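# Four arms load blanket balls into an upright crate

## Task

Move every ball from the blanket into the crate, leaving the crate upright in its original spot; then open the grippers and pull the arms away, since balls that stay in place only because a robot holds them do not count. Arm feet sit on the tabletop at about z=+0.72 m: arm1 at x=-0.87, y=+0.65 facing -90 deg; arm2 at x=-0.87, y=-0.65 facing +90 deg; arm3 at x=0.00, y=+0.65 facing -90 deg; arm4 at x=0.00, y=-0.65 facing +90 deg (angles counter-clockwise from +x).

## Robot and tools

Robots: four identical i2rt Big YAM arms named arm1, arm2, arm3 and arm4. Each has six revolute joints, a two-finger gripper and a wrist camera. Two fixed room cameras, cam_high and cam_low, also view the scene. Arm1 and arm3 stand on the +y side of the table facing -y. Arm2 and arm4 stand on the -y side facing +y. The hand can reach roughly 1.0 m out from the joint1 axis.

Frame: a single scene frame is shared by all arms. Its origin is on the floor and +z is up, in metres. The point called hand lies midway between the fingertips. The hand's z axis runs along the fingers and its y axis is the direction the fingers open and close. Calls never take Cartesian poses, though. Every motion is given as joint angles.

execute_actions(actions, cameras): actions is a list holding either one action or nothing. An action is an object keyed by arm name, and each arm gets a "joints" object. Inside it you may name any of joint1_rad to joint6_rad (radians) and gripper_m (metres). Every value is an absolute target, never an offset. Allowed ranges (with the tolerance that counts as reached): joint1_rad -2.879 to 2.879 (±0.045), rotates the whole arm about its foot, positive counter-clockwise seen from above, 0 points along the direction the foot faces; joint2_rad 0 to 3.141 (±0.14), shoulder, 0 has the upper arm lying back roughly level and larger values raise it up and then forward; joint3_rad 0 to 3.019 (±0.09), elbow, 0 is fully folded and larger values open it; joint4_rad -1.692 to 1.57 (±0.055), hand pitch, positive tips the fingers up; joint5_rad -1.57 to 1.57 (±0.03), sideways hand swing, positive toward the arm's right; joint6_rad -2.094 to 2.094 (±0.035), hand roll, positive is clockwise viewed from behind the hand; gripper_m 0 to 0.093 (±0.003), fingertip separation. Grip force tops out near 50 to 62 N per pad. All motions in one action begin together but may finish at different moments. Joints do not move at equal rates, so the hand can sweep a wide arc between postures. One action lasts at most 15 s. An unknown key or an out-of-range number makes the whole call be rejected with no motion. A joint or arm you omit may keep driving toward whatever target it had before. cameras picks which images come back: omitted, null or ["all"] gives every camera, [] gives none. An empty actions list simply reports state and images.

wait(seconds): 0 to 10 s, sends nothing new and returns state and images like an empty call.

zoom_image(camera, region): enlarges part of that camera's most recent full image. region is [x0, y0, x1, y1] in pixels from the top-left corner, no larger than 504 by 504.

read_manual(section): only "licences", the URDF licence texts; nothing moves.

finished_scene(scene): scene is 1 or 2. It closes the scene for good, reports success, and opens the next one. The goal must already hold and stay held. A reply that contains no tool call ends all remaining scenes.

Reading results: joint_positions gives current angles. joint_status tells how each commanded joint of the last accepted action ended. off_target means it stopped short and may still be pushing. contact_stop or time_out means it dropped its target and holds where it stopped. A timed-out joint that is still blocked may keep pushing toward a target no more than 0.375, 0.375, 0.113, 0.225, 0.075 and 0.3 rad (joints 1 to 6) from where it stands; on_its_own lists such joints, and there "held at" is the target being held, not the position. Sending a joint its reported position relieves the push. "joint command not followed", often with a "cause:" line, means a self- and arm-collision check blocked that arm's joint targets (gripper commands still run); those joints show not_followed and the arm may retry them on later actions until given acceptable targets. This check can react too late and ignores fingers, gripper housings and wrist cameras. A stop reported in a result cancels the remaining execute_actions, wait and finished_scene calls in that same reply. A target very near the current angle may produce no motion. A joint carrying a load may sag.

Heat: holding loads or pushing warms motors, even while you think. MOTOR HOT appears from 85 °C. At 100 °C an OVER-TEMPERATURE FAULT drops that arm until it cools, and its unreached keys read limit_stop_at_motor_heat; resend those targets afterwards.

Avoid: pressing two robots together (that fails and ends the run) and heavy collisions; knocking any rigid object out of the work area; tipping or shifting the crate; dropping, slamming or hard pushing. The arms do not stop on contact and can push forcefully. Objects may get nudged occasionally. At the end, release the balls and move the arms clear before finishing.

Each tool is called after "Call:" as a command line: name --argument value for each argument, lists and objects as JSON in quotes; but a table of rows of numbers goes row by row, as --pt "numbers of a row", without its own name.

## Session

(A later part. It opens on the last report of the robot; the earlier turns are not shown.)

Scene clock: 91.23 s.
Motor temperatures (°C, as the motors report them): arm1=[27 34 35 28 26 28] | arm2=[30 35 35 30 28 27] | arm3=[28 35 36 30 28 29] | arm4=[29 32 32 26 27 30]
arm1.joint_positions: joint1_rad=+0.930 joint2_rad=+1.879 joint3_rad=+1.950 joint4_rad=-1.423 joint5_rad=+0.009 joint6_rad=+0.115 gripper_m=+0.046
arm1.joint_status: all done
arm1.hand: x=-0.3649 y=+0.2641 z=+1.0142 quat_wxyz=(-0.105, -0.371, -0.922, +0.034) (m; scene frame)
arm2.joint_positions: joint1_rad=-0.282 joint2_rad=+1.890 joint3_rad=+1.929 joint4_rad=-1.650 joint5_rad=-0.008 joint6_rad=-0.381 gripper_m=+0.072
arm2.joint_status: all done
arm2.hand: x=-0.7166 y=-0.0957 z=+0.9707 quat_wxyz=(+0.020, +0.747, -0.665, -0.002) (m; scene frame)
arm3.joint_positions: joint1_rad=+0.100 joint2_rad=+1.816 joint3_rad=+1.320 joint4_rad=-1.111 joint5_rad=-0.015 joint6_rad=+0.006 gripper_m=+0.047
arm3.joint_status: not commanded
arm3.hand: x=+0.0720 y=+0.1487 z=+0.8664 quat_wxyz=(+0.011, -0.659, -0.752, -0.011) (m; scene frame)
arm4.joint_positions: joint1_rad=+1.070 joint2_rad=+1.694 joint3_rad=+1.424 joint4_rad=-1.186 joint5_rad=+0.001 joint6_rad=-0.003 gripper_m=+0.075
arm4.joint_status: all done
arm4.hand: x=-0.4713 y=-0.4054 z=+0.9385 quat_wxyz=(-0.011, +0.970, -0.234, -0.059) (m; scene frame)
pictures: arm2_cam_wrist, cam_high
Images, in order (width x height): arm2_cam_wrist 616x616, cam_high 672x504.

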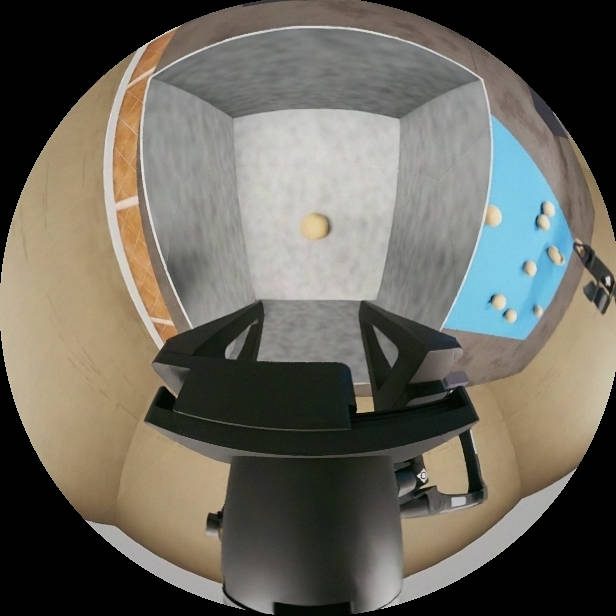

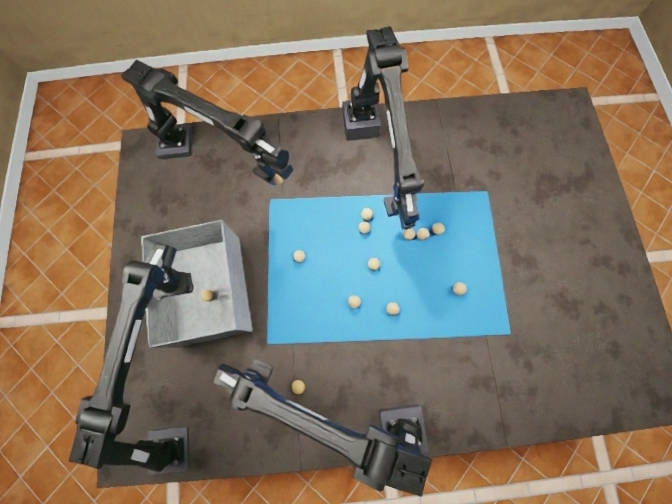

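Call:
execute_actions --actions '[{"arm1":{"joints":{"joint1_rad":0.237}},"arm2":{"joints":{"joint1_rad":-1.217,"gripper_m":0.08}},"arm3":{"joints":{"joint1_rad":-0.827}},"arm4":{"joints":{"joint1_rad":0.208,"joint2_rad":1.30,"joint3_rad":1.05,"joint4_rad":-1.30,"joint6_rad":0.6}}}]' --cameras '["cam_high","arm2_cam_wrist","arm1_cam_wrist"]'

Scene clock: 102.00 s.
Motor temperatures (°C, as the motors report them): arm1=[27 34 37 28 26 28] | arm2=[30 35 37 30 28 27] | arm3=[28 35 37 30 28 29] | arm4=[29 32 35 26 27 30]
arm1.joint_positions: joint1_rad=+0.243 joint2_rad=+1.879 joint3_rad=+1.950 joint4_rad=-1.423 joint5_rad=+0.010 joint6_rad=+0.117 gripper_m=+0.046
arm1.joint_status: all done
arm1.hand: x=-0.7249 y=+0.0313 z=+1.0145 quat_wxyz=(-0.087, -0.661, -0.742, +0.067) (m; scene frame)
arm2.joint_positions: joint1_rad=-1.220 joint2_rad=+1.908 joint3_rad=+1.929 joint4_rad=-1.650 joint5_rad=-0.004 joint6_rad=-0.381 gripper_m=+0.080
arm2.joint_status: all done
arm2.hand: x=-0.3273 y=-0.4445 z=+0.9527 quat_wxyz=(+0.033, +0.365, -0.930, -0.009) (m; scene frame)
arm3.joint_positions: joint1_rad=-0.833 joint2_rad=+1.816 joint3_rad=+1.320 joint4_rad=-1.111 joint5_rad=-0.014 joint6_rad=+0.006 gripper_m=+0.047
arm3.joint_status: all done
arm3.hand: x=-0.3600 y=+0.2944 z=+0.8703 quat_wxyz=(-0.001, -0.927, -0.375, -0.013) (m; scene frame)
arm4.joint_positions: joint1_rad=+0.209 joint2_rad=+1.299 joint3_rad=+1.059 joint4_rad=-1.283 joint5_rad=+0.003 joint6_rad=+0.591 gripper_m=+0.075
arm4.joint_status: all done
arm4.hand: x=-0.0831 y=-0.2907 z=+0.9598 quat_wxyz=(-0.005, +0.570, -0.821, -0.022) (m; scene frame)
pictures: arm1_cam_wrist, arm2_cam_wrist, cam_high
Images, in order (width x height): arm1_cam_wrist 616x616, arm2_cam_wrist 616x616, cam_high 672x504.

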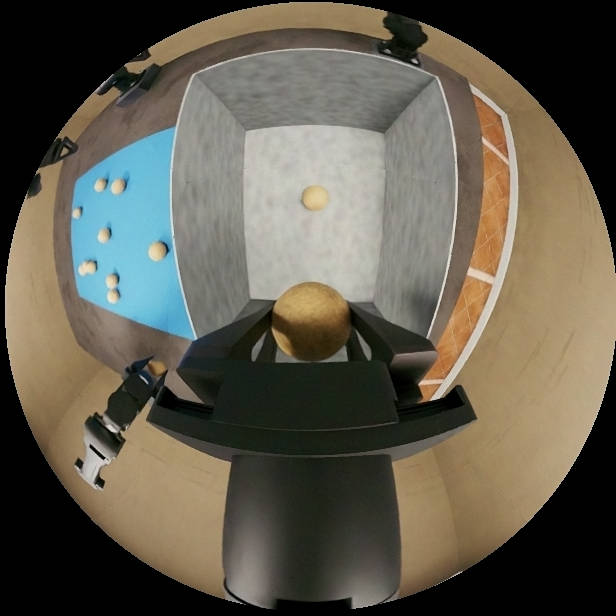

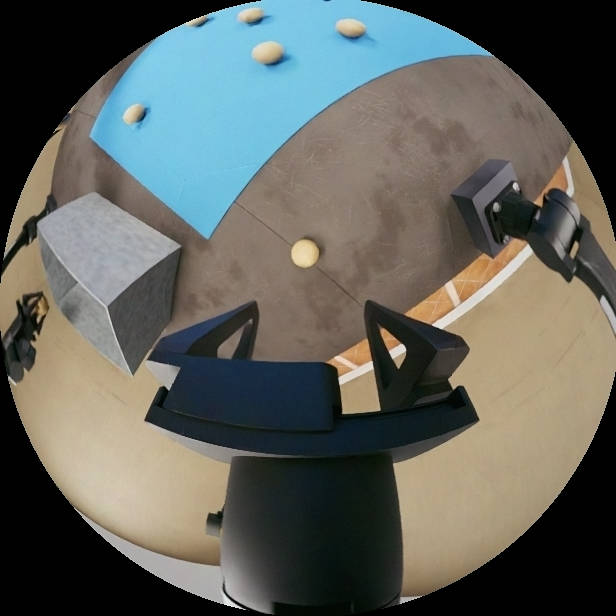

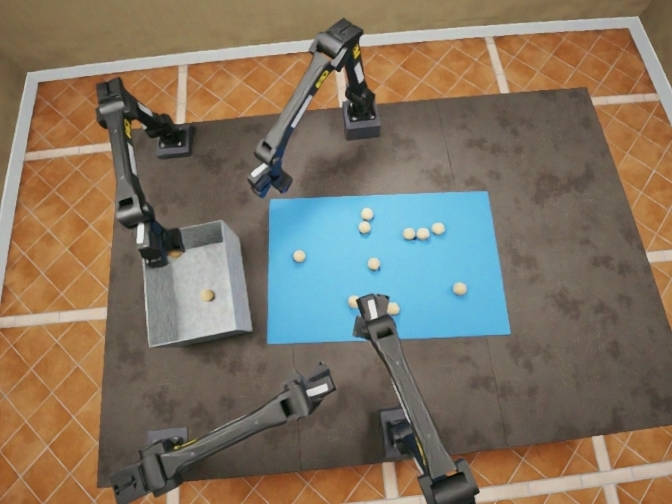

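Call:
execute_actions --actions '[{"arm1":{"joints":{"joint2_rad":2.172,"joint3_rad":1.770,"joint4_rad":-1.151}},"arm2":{"joints":{"joint3_rad":1.319,"joint4_rad":-0.960}},"arm3":{"joints":{"joint3_rad":0.880,"joint4_rad":-0.575}},"arm4":{"joints":{"joint2_rad":1.883,"joint3_rad":1.50,"joint4_rad":-1.172,"joint6_rad":-0.01}}}]' --cameras '["arm1_cam_wrist","arm2_cam_wrist","arm4_cam_wrist"]'

Scene clock: 107.67 s.
Motor temperatures (°C, as the motors report them): arm1=[27 34 37 28 26 28] | arm2=[30 35 37 30 28 27] | arm3=[28 35 37 30 28 29] | arm4=[29 32 35 26 27 30]
arm1.joint_positions: joint1_rad=+0.242 joint2_rad=+2.172 joint3_rad=+1.767 joint4_rad=-1.162 joint5_rad=+0.010 joint6_rad=+0.118 gripper_m=+0.046
arm1.joint_status: all done
arm1.hand: x=-0.7235 y=+0.0228 z=+0.7644 quat_wxyz=(+0.001, -0.665, -0.746, +0.006) (m; scene frame)
arm2.joint_positions: joint1_rad=-1.220 joint2_rad=+1.911 joint3_rad=+1.319 joint4_rad=-0.972 joint5_rad=-0.004 joint6_rad=-0.381 gripper_m=+0.080
arm2.joint_status: all done
arm2.hand: x=-0.3746 y=-0.4593 z=+0.7310 quat_wxyz=(+0.000, +0.366, -0.931, -0.009) (m; scene frame)
arm3.joint_positions: joint1_rad=-0.833 joint2_rad=+1.822 joint3_rad=+0.876 joint4_rad=-0.591 joint5_rad=-0.014 joint6_rad=+0.006 gripper_m=+0.047
arm3.joint_status: all done
arm3.hand: x=-0.2950 y=+0.3586 z=+0.7400 quat_wxyz=(-0.014, -0.927, -0.375, +0.020) (m; scene frame)
arm4.joint_positions: joint1_rad=+0.209 joint2_rad=+1.878 joint3_rad=+1.451 joint4_rad=-1.181 joint5_rad=+0.003 joint6_rad=-0.001 gripper_m=+0.075
arm4.joint_status: all done
arm4.hand: x=-0.1239 y=-0.1248 z=+0.8492 quat_wxyz=(+0.015, +0.785, -0.619, +0.013) (m; scene frame)
pictures: arm1_cam_wrist, arm2_cam_wrist, arm4_cam_wrist
Images, in order (width x height): arm1_cam_wrist 616x616, arm2_cam_wrist 616x616, arm4_cam_wrist 616x616.

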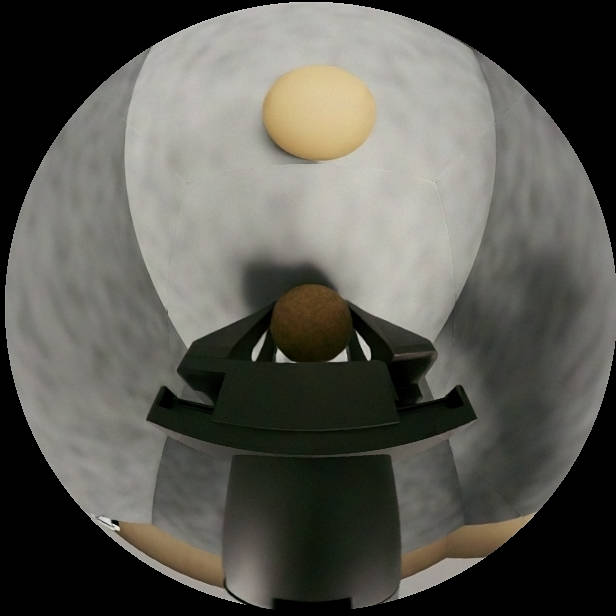

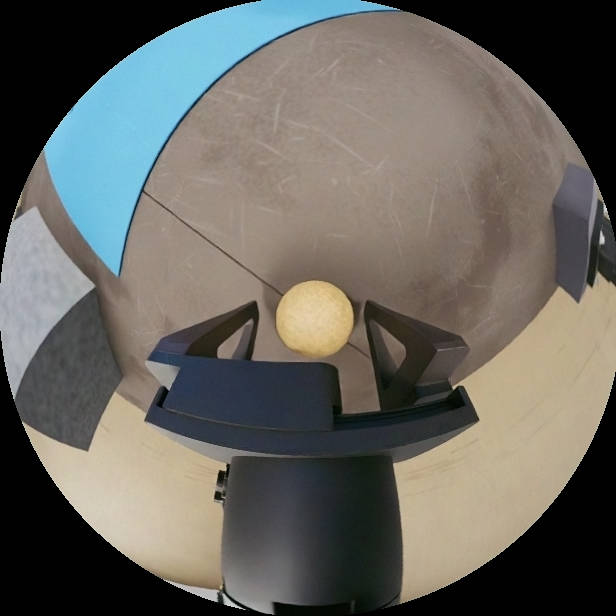

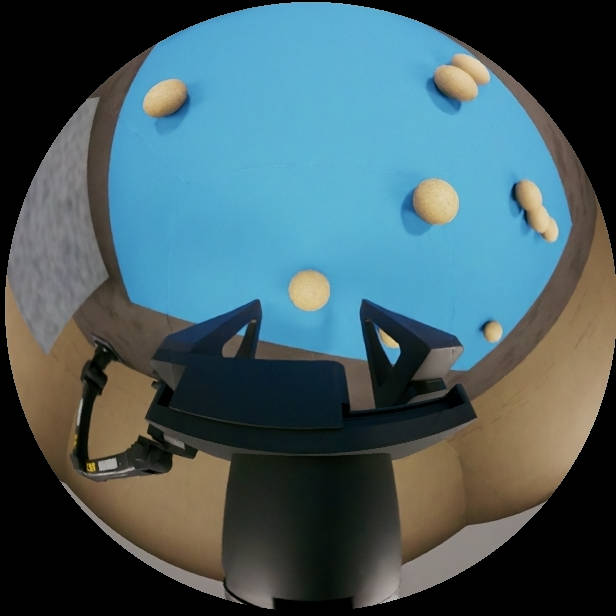

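Call:
execute_actions --actions '[{"arm1":{"joints":{"joint3_rad":2.47,"joint4_rad":-1.69,"gripper_m":0.07}},"arm2":{"joints":{"gripper_m":0.042}},"arm3":{"joints":{"joint3_rad":1.42,"joint4_rad":-1.18,"gripper_m":0.075}},"arm4":{"joints":{"joint3_rad":1.150,"joint4_rad":-0.772}}}]' --cameras '["arm2_cam_wrist","arm4_cam_wrist","cam_high"]'

Scene clock: 113.67 s.
Motor temperatures (°C, as the motors report them): arm1=[27 35 36 28 26 28] | arm2=[30 35 36 30 28 27] | arm3=[28 35 36 30 28 29] | arm4=[29 32 35 26 27 30]
arm1.joint_positions: joint1_rad=+0.242 joint2_rad=+2.172 joint3_rad=+2.428 joint4_rad=-1.677 joint5_rad=+0.010 joint6_rad=+0.118 gripper_m=+0.070
arm1.joint_status: all done
arm1.hand: x=-0.7110 y=-0.0295 z=+1.0144 quat_wxyz=(-0.059, -0.664, -0.744, +0.047) (m; scene frame)
arm2.joint_positions: joint1_rad=-1.220 joint2_rad=+1.911 joint3_rad=+1.319 joint4_rad=-0.972 joint5_rad=-0.004 joint6_rad=-0.381 gripper_m=+0.047
arm2.joint_status: gripper_m off_target (ended at +0.047, target +0.042)
arm2.hand: x=-0.3746 y=-0.4593 z=+0.7310 quat_wxyz=(+0.000, +0.366, -0.931, -0.009) (m; scene frame)
arm3.joint_positions: joint1_rad=-0.833 joint2_rad=+1.823 joint3_rad=+1.390 joint4_rad=-1.172 joint5_rad=-0.014 joint6_rad=+0.006 gripper_m=+0.075
arm3.joint_status: all done
arm3.hand: x=-0.3696 y=+0.2849 z=+0.8907 quat_wxyz=(-0.001, -0.927, -0.375, -0.012) (m; scene frame)
arm4.joint_positions: joint1_rad=+0.209 joint2_rad=+1.877 joint3_rad=+1.152 joint4_rad=-0.792 joint5_rad=+0.003 joint6_rad=-0.001 gripper_m=+0.075
arm4.joint_status: all done
arm4.hand: x=-0.1155 y=-0.1638 z=+0.7543 quat_wxyz=(-0.013, +0.785, -0.619, -0.022) (m; scene frame)
pictures: arm2_cam_wrist, arm4_cam_wrist, cam_high
Images, in order (width x height): arm2_cam_wrist 616x616, arm4_cam_wrist 616x616, cam_high 672x504.

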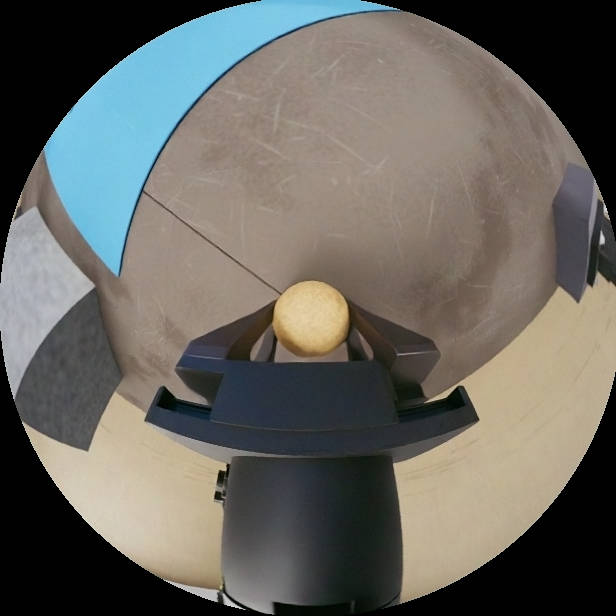

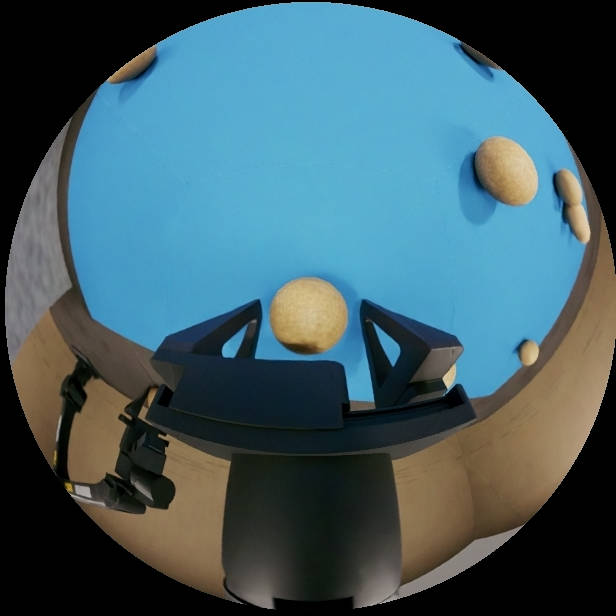

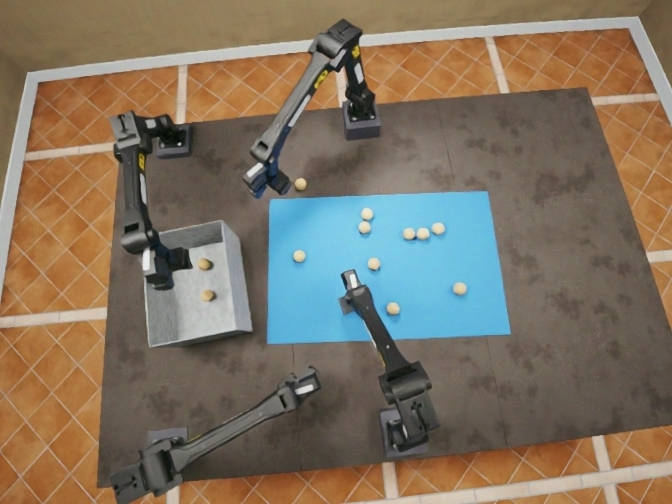

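Call:
execute_actions --actions '[{"arm1":{"joints":{"joint1_rad":1.110,"gripper_m":0.078}},"arm2":{"joints":{"joint1_rad":-0.392,"joint2_rad":1.62,"joint3_rad":1.795,"joint4_rad":-1.31,"joint6_rad":-0.515}},"arm3":{"joints":{"joint1_rad":-0.088,"joint2_rad":1.878,"joint3_rad":1.305,"joint4_rad":-1.10}},"arm4":{"joints":{"gripper_m":0.042}}}]' --cameras '["arm1_cam_wrist","arm2_cam_wrist","arm3_cam_wrist","cam_high"]'

Scene clock: 118.77 s.
Motor temperatures (°C, as the motors report them): arm1=[27 35 37 28 26 28] | arm2=[30 35 36 30 28 27] | arm3=[28 35 37 30 28 29] | arm4=[29 32 34 26 27 30]
arm1.joint_positions: joint1_rad=+1.107 joint2_rad=+2.172 joint3_rad=+2.428 joint4_rad=-1.677 joint5_rad=+0.006 joint6_rad=+0.118 gripper_m=+0.078
arm1.joint_status: all done
arm1.hand: x=-0.2491 y=+0.3310 z=+1.0140 quat_wxyz=(-0.073, -0.291, -0.954, +0.017) (m; scene frame)
arm2.joint_positions: joint1_rad=-0.384 joint2_rad=+1.629 joint3_rad=+1.770 joint4_rad=-1.302 joint5_rad=-0.006 joint6_rad=-0.504 gripper_m=+0.047
arm2.joint_status: all done
arm2.hand: x=-0.6553 y=-0.1047 z=+1.0647 quat_wxyz=(-0.190, +0.737, -0.644, -0.080) (m; scene frame)
arm3.joint_positions: joint1_rad=-0.085 joint2_rad=+1.862 joint3_rad=+1.305 joint4_rad=-1.103 joint5_rad=-0.017 joint6_rad=+0.006 gripper_m=+0.075
arm3.joint_status: all done
arm3.hand: x=-0.0207 y=+0.1529 z=+0.8402 quat_wxyz=(+0.026, -0.726, -0.687, -0.032) (m; scene frame)
arm4.joint_positions: joint1_rad=+0.209 joint2_rad=+1.877 joint3_rad=+1.152 joint4_rad=-0.792 joint5_rad=+0.003 joint6_rad=-0.002 gripper_m=+0.046
arm4.joint_status: gripper_m off_target (ended at +0.046, target +0.042)
arm4.hand: x=-0.1156 y=-0.1639 z=+0.7543 quat_wxyz=(-0.013, +0.785, -0.619, -0.022) (m; scene frame)
pictures: arm1_cam_wrist, arm2_cam_wrist, arm3_cam_wrist, cam_high
Images, in order (width x height): arm1_cam_wrist 616x616, arm2_cam_wrist 616x616, arm3_cam_wrist 616x616, cam_high 672x504.

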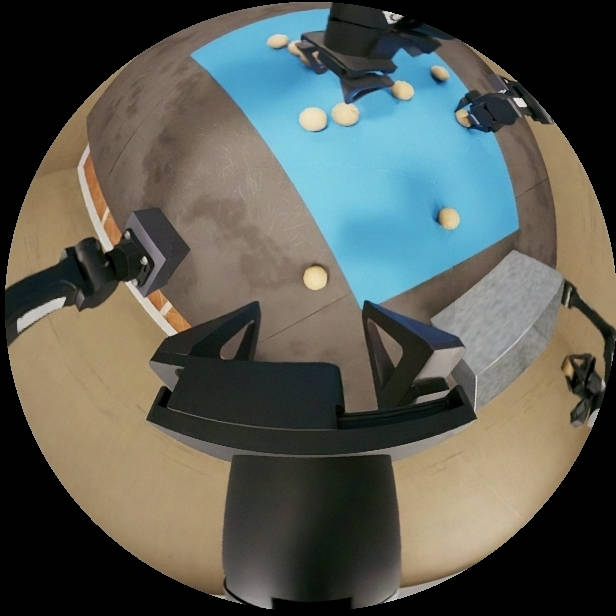

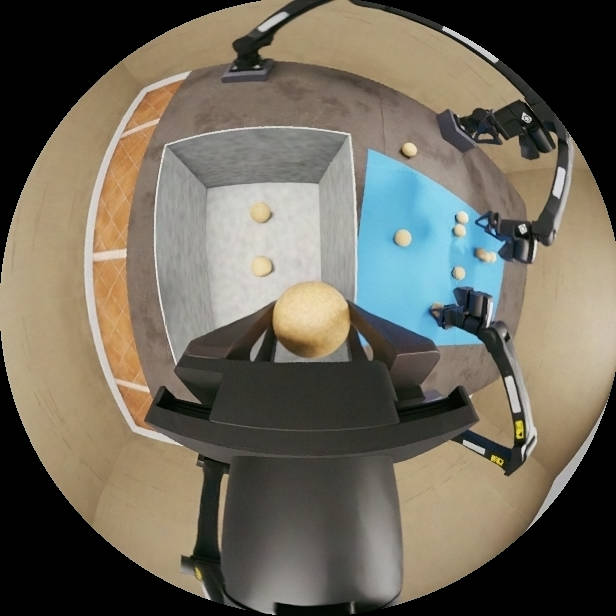

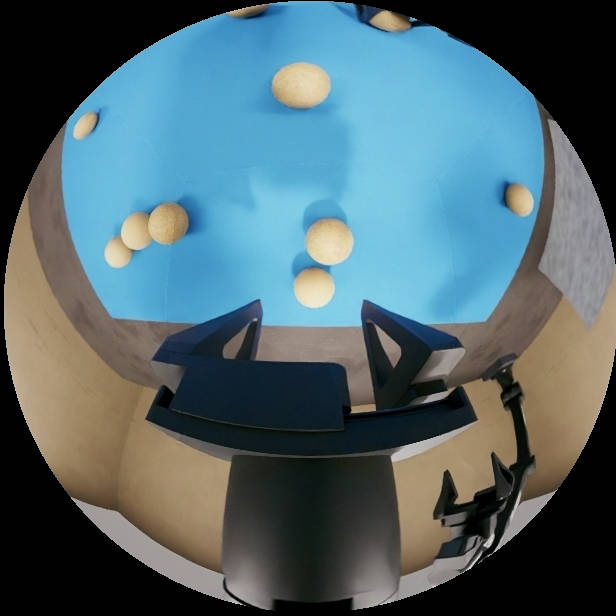

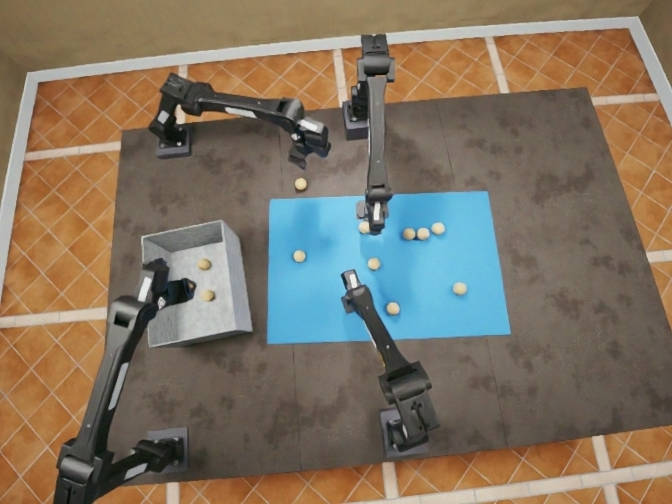

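Call:
execute_actions --actions '[{"arm1":{"joints":{"joint3_rad":1.758,"joint4_rad":-1.120}},"arm2":{"joints":{"joint1_rad":-0.402,"joint2_rad":2.066,"joint3_rad":1.583,"joint4_rad":-1.087}},"arm3":{"joints":{"joint3_rad":0.970,"joint4_rad":-0.582}},"arm4":{"joints":{"joint1_rad":0.775,"joint2_rad":1.773,"joint3_rad":1.26,"joint4_rad":-1.07,"joint6_rad":1.41}}}]' --cameras '["arm1_cam_wrist","arm2_cam_wrist","arm3_cam_wrist"]'

Scene clock: 126.87 s.
Motor temperatures (°C, as the motors report them): arm1=[27 36 37 28 26 28] | arm2=[30 35 36 30 28 27] | arm3=[28 35 36 30 28 29] | arm4=[29 33 34 26 27 30]
arm1.joint_positions: joint1_rad=+1.107 joint2_rad=+2.166 joint3_rad=+1.754 joint4_rad=-1.134 joint5_rad=+0.006 joint6_rad=+0.118 gripper_m=+0.078
arm1.joint_status: all done
arm1.hand: x=-0.2950 y=+0.3542 z=+0.7633 quat_wxyz=(-0.012, -0.291, -0.957, +0.006) (m; scene frame)
arm2.joint_positions: joint1_rad=-0.394 joint2_rad=+2.075 joint3_rad=+1.585 joint4_rad=-1.095 joint5_rad=-0.009 joint6_rad=-0.505 gripper_m=+0.046
arm2.joint_status: all done
arm2.hand: x=-0.6509 y=-0.0938 z=+0.7356 quat_wxyz=(+0.008, +0.751, -0.660, -0.010) (m; scene frame)
arm3.joint_positions: joint1_rad=-0.085 joint2_rad=+1.862 joint3_rad=+0.963 joint4_rad=-0.593 joint5_rad=-0.017 joint6_rad=+0.006 gripper_m=+0.075
arm3.joint_status: all done
arm3.hand: x=-0.0197 y=+0.1971 z=+0.7427 quat_wxyz=(-0.032, -0.725, -0.688, +0.029) (m; scene frame)
arm4.joint_positions: joint1_rad=+0.783 joint2_rad=+1.772 joint3_rad=+1.240 joint4_rad=-1.052 joint5_rad=+0.001 joint6_rad=+1.401 gripper_m=+0.046
arm4.joint_status: all done
arm4.hand: x=-0.3535 y=-0.3109 z=+0.8336 quat_wxyz=(+0.003, +0.470, -0.883, +0.006) (m; scene frame)
pictures: arm1_cam_wrist, arm2_cam_wrist, arm3_cam_wrist
Images, in order (width x height): arm1_cam_wrist 616x616, arm2_cam_wrist 616x616, arm3_cam_wrist 616x616.

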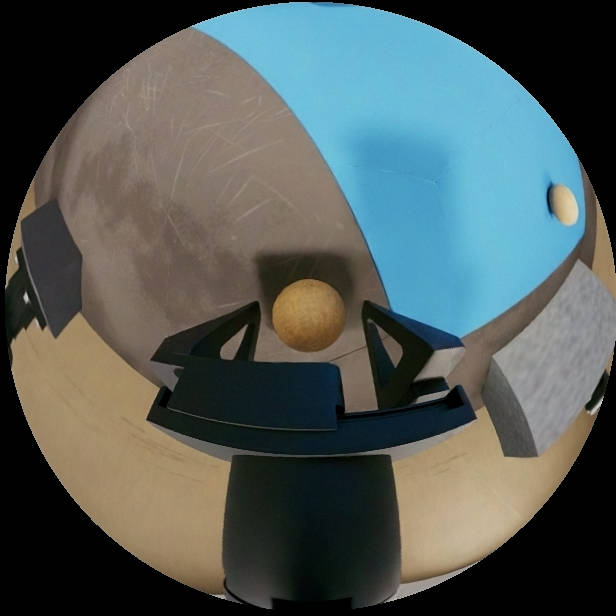

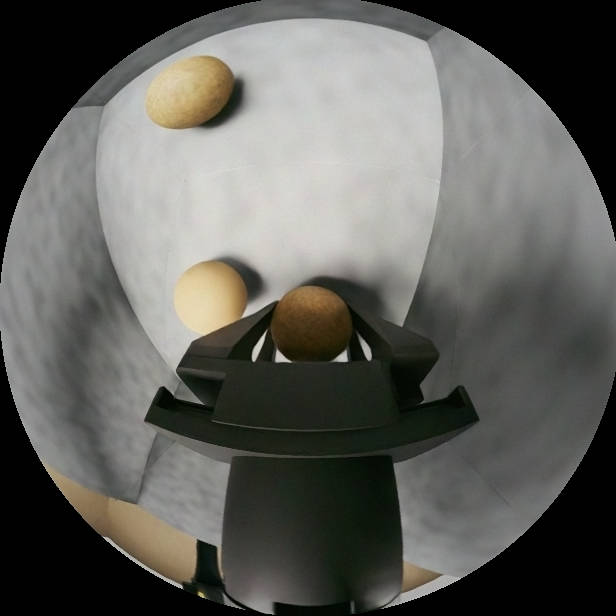

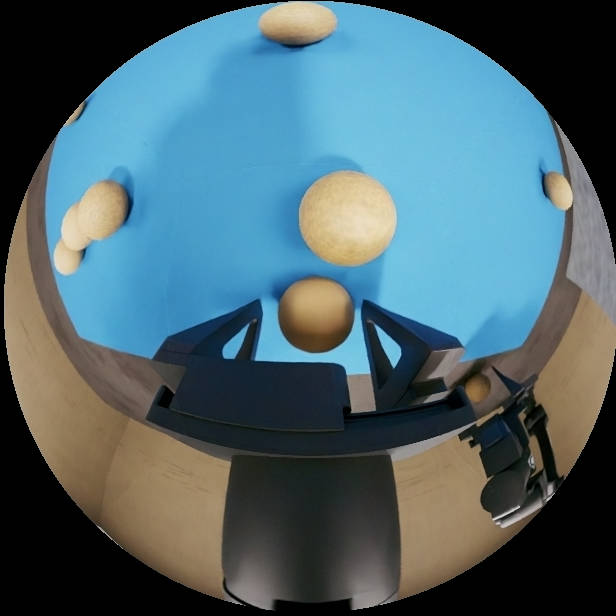

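Call:
execute_actions --actions '[{"arm1":{"joints":{"gripper_m":0.042}},"arm2":{"joints":{"joint2_rad":1.93,"joint3_rad":2.145,"joint4_rad":-1.67,"gripper_m":0.064}},"arm3":{"joints":{"gripper_m":0.042}},"arm4":{"joints":{"joint3_rad":0.981,"joint4_rad":-0.741}}}]' --cameras '["arm1_cam_wrist","arm2_cam_wrist","arm4_cam_wrist"]'

Scene clock: 130.47 s.
Motor temperatures (°C, as the motors report them): arm1=[27 36 36 28 26 28] | arm2=[30 35 37 30 28 27] | arm3=[28 35 36 30 28 29] | arm4=[29 33 34 26 27 30]
arm1.joint_positions: joint1_rad=+1.107 joint2_rad=+2.166 joint3_rad=+1.754 joint4_rad=-1.134 joint5_rad=+0.007 joint6_rad=+0.118 gripper_m=+0.048
arm1.joint_status: gripper_m off_target (ended at +0.048, target +0.042)
arm1.hand: x=-0.2951 y=+0.3542 z=+0.7633 quat_wxyz=(-0.012, -0.291, -0.957, +0.006) (m; scene frame)
arm2.joint_positions: joint1_rad=-0.394 joint2_rad=+1.930 joint3_rad=+2.102 joint4_rad=-1.661 joint5_rad=-0.009 joint6_rad=-0.505 gripper_m=+0.064
arm2.joint_status: all done
arm2.hand: x=-0.6412 y=-0.0808 z=+1.0141 quat_wxyz=(-0.037, +0.750, -0.660, -0.026) (m; scene frame)
arm3.joint_positions: joint1_rad=-0.085 joint2_rad=+1.862 joint3_rad=+0.963 joint4_rad=-0.593 joint5_rad=-0.017 joint6_rad=+0.006 gripper_m=+0.047
arm3.joint_status: gripper_m off_target (ended at +0.047, target +0.042)
arm3.hand: x=-0.0197 y=+0.1971 z=+0.7427 quat_wxyz=(-0.032, -0.725, -0.688, +0.029) (m; scene frame)
arm4.joint_positions: joint1_rad=+0.783 joint2_rad=+1.772 joint3_rad=+0.981 joint4_rad=-0.760 joint5_rad=+0.001 joint6_rad=+1.402 gripper_m=+0.046
arm4.joint_status: all done
arm4.hand: x=-0.3164 y=-0.3474 z=+0.7556 quat_wxyz=(+0.008, +0.469, -0.883, -0.010) (m; scene frame)
pictures: arm1_cam_wrist, arm2_cam_wrist, arm4_cam_wrist
Images, in order (width x height): arm1_cam_wrist 616x616, arm2_cam_wrist 616x616, arm4_cam_wrist 616x616.

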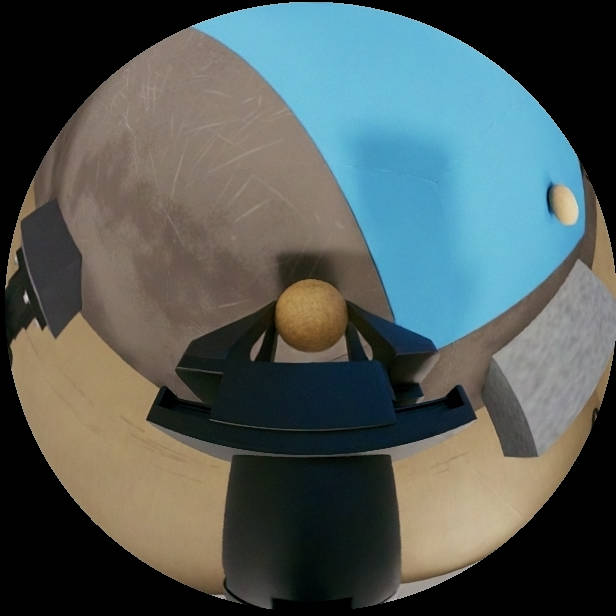

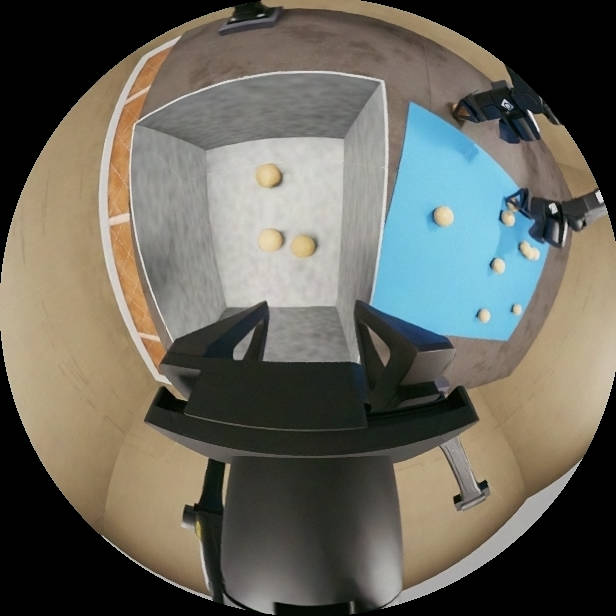

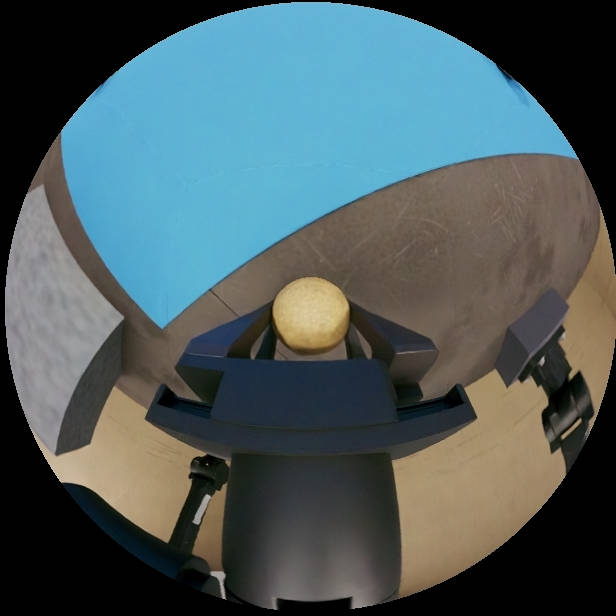

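Call:
execute_actions --actions '[{"arm1":{"joints":{"joint1_rad":0.340,"joint2_rad":1.85,"joint3_rad":2.015,"joint4_rad":-1.383,"joint6_rad":0.24}},"arm2":{"joints":{"joint1_rad":-1.085,"joint2_rad":2.085,"joint3_rad":2.375,"joint6_rad":-0.29,"gripper_m":0.08}},"arm3":{"joints":{"joint1_rad":-0.852,"joint2_rad":1.72,"joint4_rad":-0.76}},"arm4":{"joints":{"joint1_rad":-0.10,"joint2_rad":1.52,"gripper_m":0.09}}}]' --cameras '["arm1_cam_wrist","arm2_cam_wrist","cam_high"]'

Scene clock: 134.77 s.
Motor temperatures (°C, as the motors report them): arm1=[27 36 36 28 26 28] | arm2=[30 36 37 30 28 27] | arm3=[28 35 36 30 28 29] | arm4=[29 32 34 26 27 30]
arm1.joint_positions: joint1_rad=+0.346 joint2_rad=+1.829 joint3_rad=+2.012 joint4_rad=-1.371 joint5_rad=+0.010 joint6_rad=+0.232 gripper_m=+0.048
arm1.joint_status: all done
arm1.hand: x=-0.6571 y=+0.0346 z=+1.0772 quat_wxyz=(-0.165, -0.658, -0.729, +0.096) (m; scene frame)
arm2.joint_positions: joint1_rad=-1.078 joint2_rad=+2.117 joint3_rad=+2.305 joint4_rad=-1.665 joint5_rad=-0.002 joint6_rad=-0.300 gripper_m=+0.080
arm2.joint_status: all done
arm2.hand: x=-0.2780 y=-0.3235 z=+0.9704 quat_wxyz=(-0.043, +0.393, -0.918, -0.013) (m; scene frame)
arm3.joint_positions: joint1_rad=-0.858 joint2_rad=+1.707 joint3_rad=+0.963 joint4_rad=-0.752 joint5_rad=-0.015 joint6_rad=+0.006 gripper_m=+0.047
arm3.joint_status: all done
arm3.hand: x=-0.3205 y=+0.3484 z=+0.8079 quat_wxyz=(-0.022, -0.931, -0.364, +0.039) (m; scene frame)
arm4.joint_positions: joint1_rad=-0.101 joint2_rad=+1.506 joint3_rad=+0.981 joint4_rad=-0.753 joint5_rad=+0.003 joint6_rad=+1.402 gripper_m=+0.090
arm4.joint_status: all done
arm4.hand: x=+0.0369 y=-0.1842 z=+0.8668 quat_wxyz=(-0.014, +0.045, -0.989, -0.143) (m; scene frame)
pictures: arm1_cam_wrist, arm2_cam_wrist, cam_high
Images, in order (width x height): arm1_cam_wrist 616x616, arm2_cam_wrist 616x616, cam_high 672x504.

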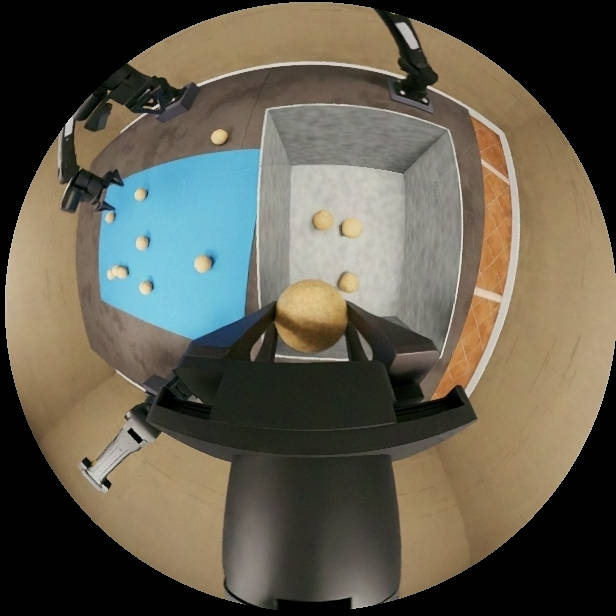

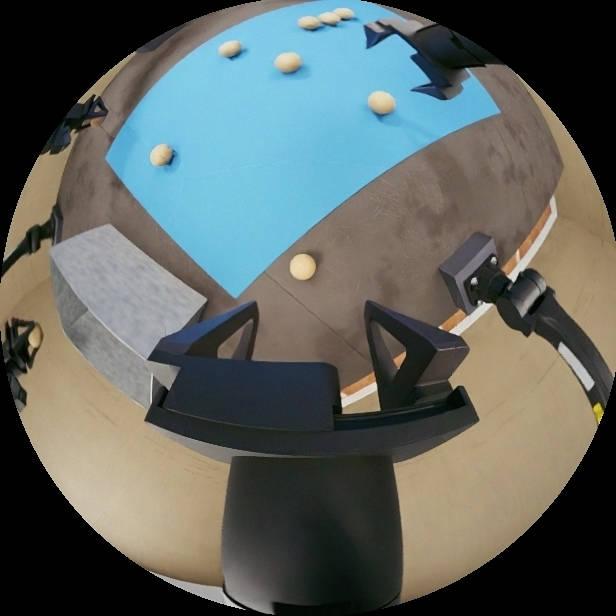

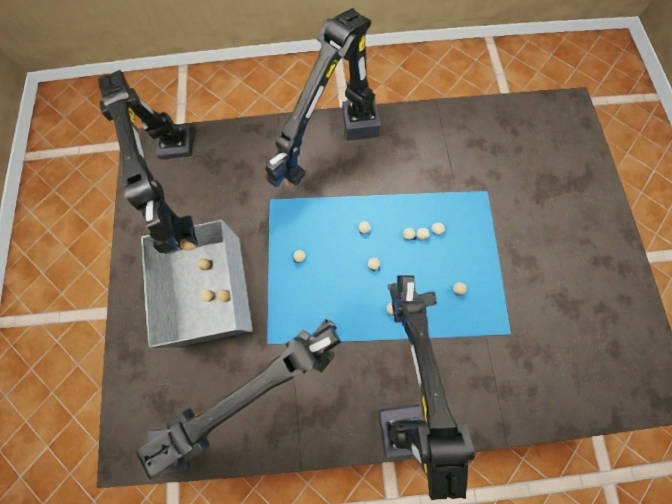

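Call:
execute_actions --actions '[{"arm1":{"joints":{"joint2_rad":2.186,"joint3_rad":1.842,"joint4_rad":-1.19}},"arm2":{"joints":{"joint2_rad":2.105,"joint3_rad":1.664,"joint4_rad":-1.064}},"arm3":{"joints":{"joint3_rad":0.697,"joint4_rad":-0.373}},"arm4":{"joints":{"joint2_rad":1.773,"joint3_rad":1.345,"joint4_rad":-1.19,"joint6_rad":0.5,"gripper_m":0.085}}}]' --cameras '["arm1_cam_wrist","arm2_cam_wrist","arm4_cam_wrist"]'

Scene clock: 138.90 s.
Motor temperatures (°C, as the motors report them): arm1=[27 36 36 28 26 28] | arm2=[30 36 38 30 28 27] | arm3=[28 35 36 30 28 29] | arm4=[29 32 34 26 27 30]
arm1.joint_positions: joint1_rad=+0.346 joint2_rad=+2.182 joint3_rad=+1.835 joint4_rad=-1.201 joint5_rad=+0.010 joint6_rad=+0.233 gripper_m=+0.048
arm1.joint_status: all done
arm1.hand: x=-0.6544 y=+0.0266 z=+0.7825 quat_wxyz=(-0.008, -0.670, -0.743, +0.010) (m; scene frame)
arm2.joint_positions: joint1_rad=-1.078 joint2_rad=+2.129 joint3_rad=+1.663 joint4_rad=-1.077 joint5_rad=-0.001 joint6_rad=-0.300 gripper_m=+0.080
arm2.joint_status: all done
arm2.hand: x=-0.3213 y=-0.3440 z=+0.7242 quat_wxyz=(-0.011, +0.393, -0.919, -0.009) (m; scene frame)
arm3.joint_positions: joint1_rad=-0.858 joint2_rad=+1.707 joint3_rad=+0.687 joint4_rad=-0.384 joint5_rad=-0.015 joint6_rad=+0.006 gripper_m=+0.047
arm3.joint_status: all done
arm3.hand: x=-0.2783 y=+0.3880 z=+0.7431 quat_wxyz=(-0.039, -0.928, -0.363, +0.081) (m; scene frame)
arm4.joint_positions: joint1_rad=-0.101 joint2_rad=+1.764 joint3_rad=+1.304 joint4_rad=-1.172 joint5_rad=+0.003 joint6_rad=+0.509 gripper_m=+0.085
arm4.joint_status: all done
arm4.hand: x=+0.0384 y=-0.1629 z=+0.8550 quat_wxyz=(+0.021, +0.473, -0.880, +0.026) (m; scene frame)
pictures: arm1_cam_wrist, arm2_cam_wrist, arm4_cam_wrist
Images, in order (width x height): arm1_cam_wrist 616x616, arm2_cam_wrist 616x616, arm4_cam_wrist 616x616.

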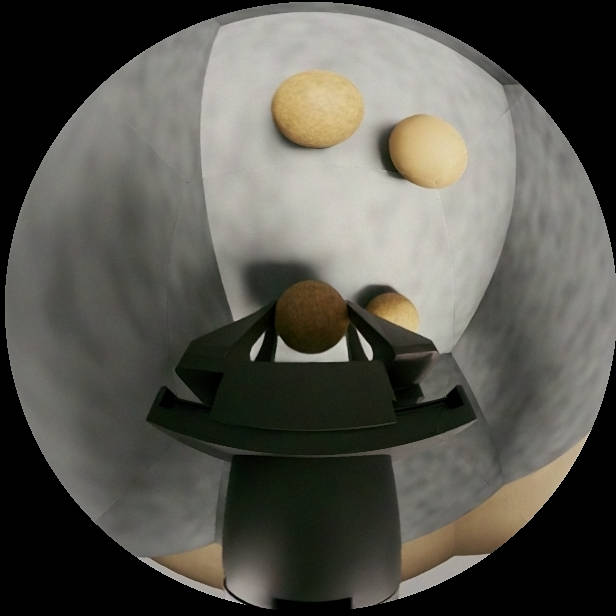

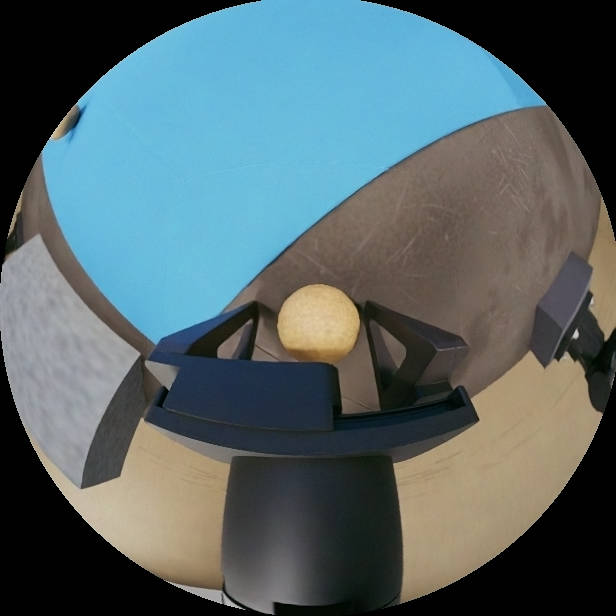

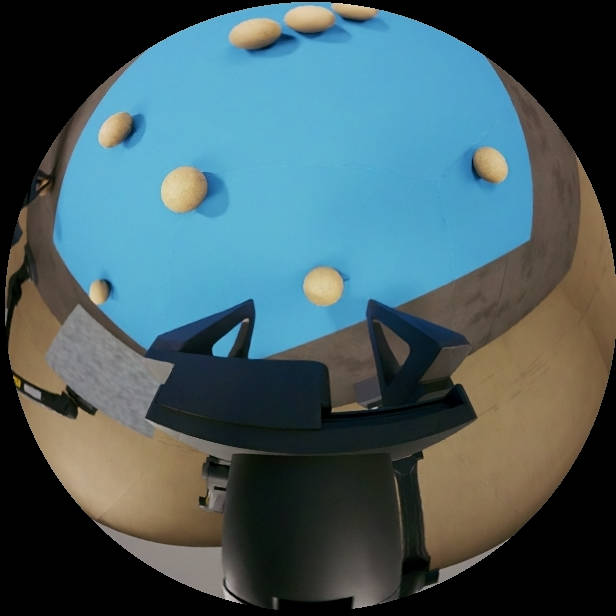

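Call:
execute_actions --actions '[{"arm1":{"joints":{"joint3_rad":2.48,"joint4_rad":-1.69,"gripper_m":0.064}},"arm2":{"joints":{"gripper_m":0.042}},"arm3":{"joints":{"joint3_rad":1.25,"joint4_rad":-1.07,"gripper_m":0.075}},"arm4":{"joints":{"joint3_rad":0.975,"joint4_rad":-0.689}}}]' --cameras '["arm2_cam_wrist","arm4_cam_wrist","cam_high"]'

Scene clock: 141.73 s.
Motor temperatures (°C, as the motors report them): arm1=[27 36 36 28 26 28] | arm2=[30 37 37 30 28 27] | arm3=[28 35 36 30 28 29] | arm4=[29 32 34 26 27 30]
arm1.joint_positions: joint1_rad=+0.346 joint2_rad=+2.182 joint3_rad=+2.437 joint4_rad=-1.677 joint5_rad=+0.010 joint6_rad=+0.233 gripper_m=+0.064
arm1.joint_status: all done
arm1.hand: x=-0.6408 y=-0.0120 z=+1.0111 quat_wxyz=(-0.063, -0.668, -0.740, +0.040) (m; scene frame)
arm2.joint_positions: joint1_rad=-1.078 joint2_rad=+2.129 joint3_rad=+1.663 joint4_rad=-1.076 joint5_rad=-0.002 joint6_rad=-0.300 gripper_m=+0.045
arm2.joint_status: all done
arm2.hand: x=-0.3213 y=-0.3438 z=+0.7242 quat_wxyz=(-0.011, +0.393, -0.919, -0.010) (m; scene frame)
arm3.joint_positions: joint1_rad=-0.858 joint2_rad=+1.707 joint3_rad=+1.221 joint4_rad=-1.061 joint5_rad=-0.015 joint6_rad=+0.006 gripper_m=+0.075
arm3.joint_status: all done
arm3.hand: x=-0.3517 y=+0.3190 z=+0.8881 quat_wxyz=(-0.012, -0.931, -0.364, +0.015) (m; scene frame)
arm4.joint_positions: joint1_rad=-0.101 joint2_rad=+1.764 joint3_rad=+0.977 joint4_rad=-0.709 joint5_rad=+0.003 joint6_rad=+0.508 gripper_m=+0.085
arm4.joint_status: all done
arm4.hand: x=+0.0345 y=-0.2020 z=+0.7546 quat_wxyz=(-0.016, +0.473, -0.880, -0.031) (m; scene frame)
pictures: arm2_cam_wrist, arm4_cam_wrist, cam_high
Images, in order (width x height): arm2_cam_wrist 616x616, arm4_cam_wrist 616x616, cam_high 672x504.

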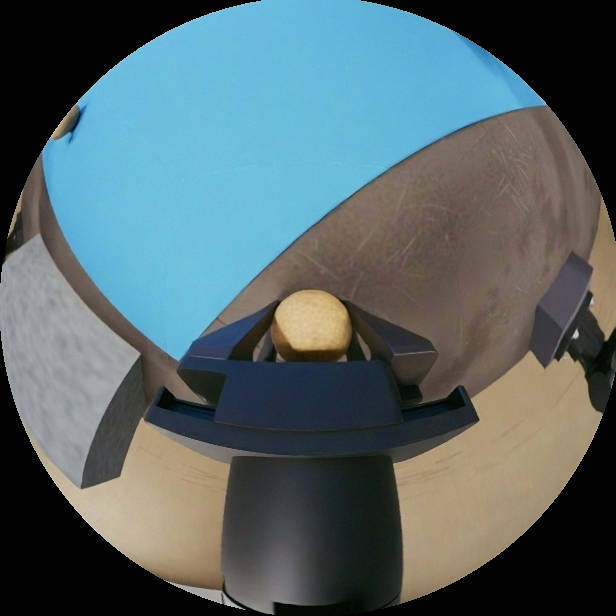

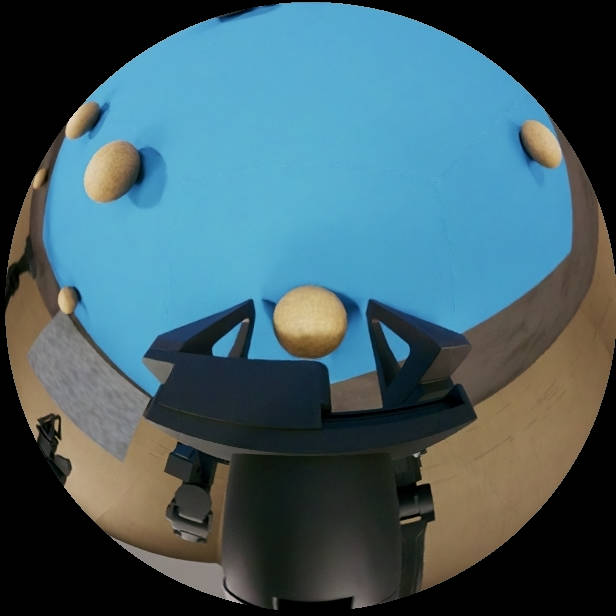

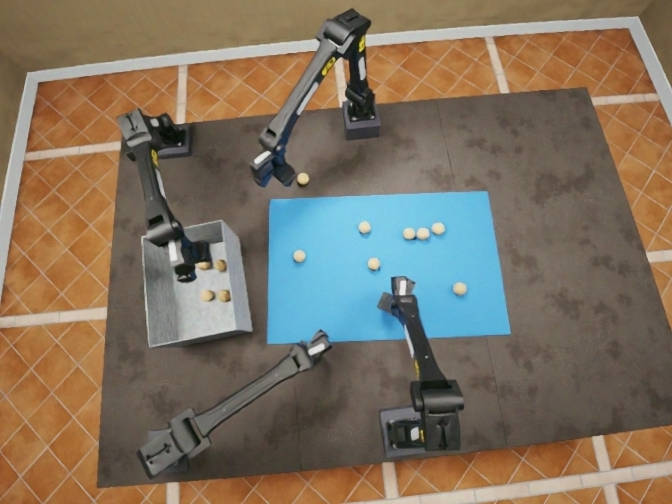

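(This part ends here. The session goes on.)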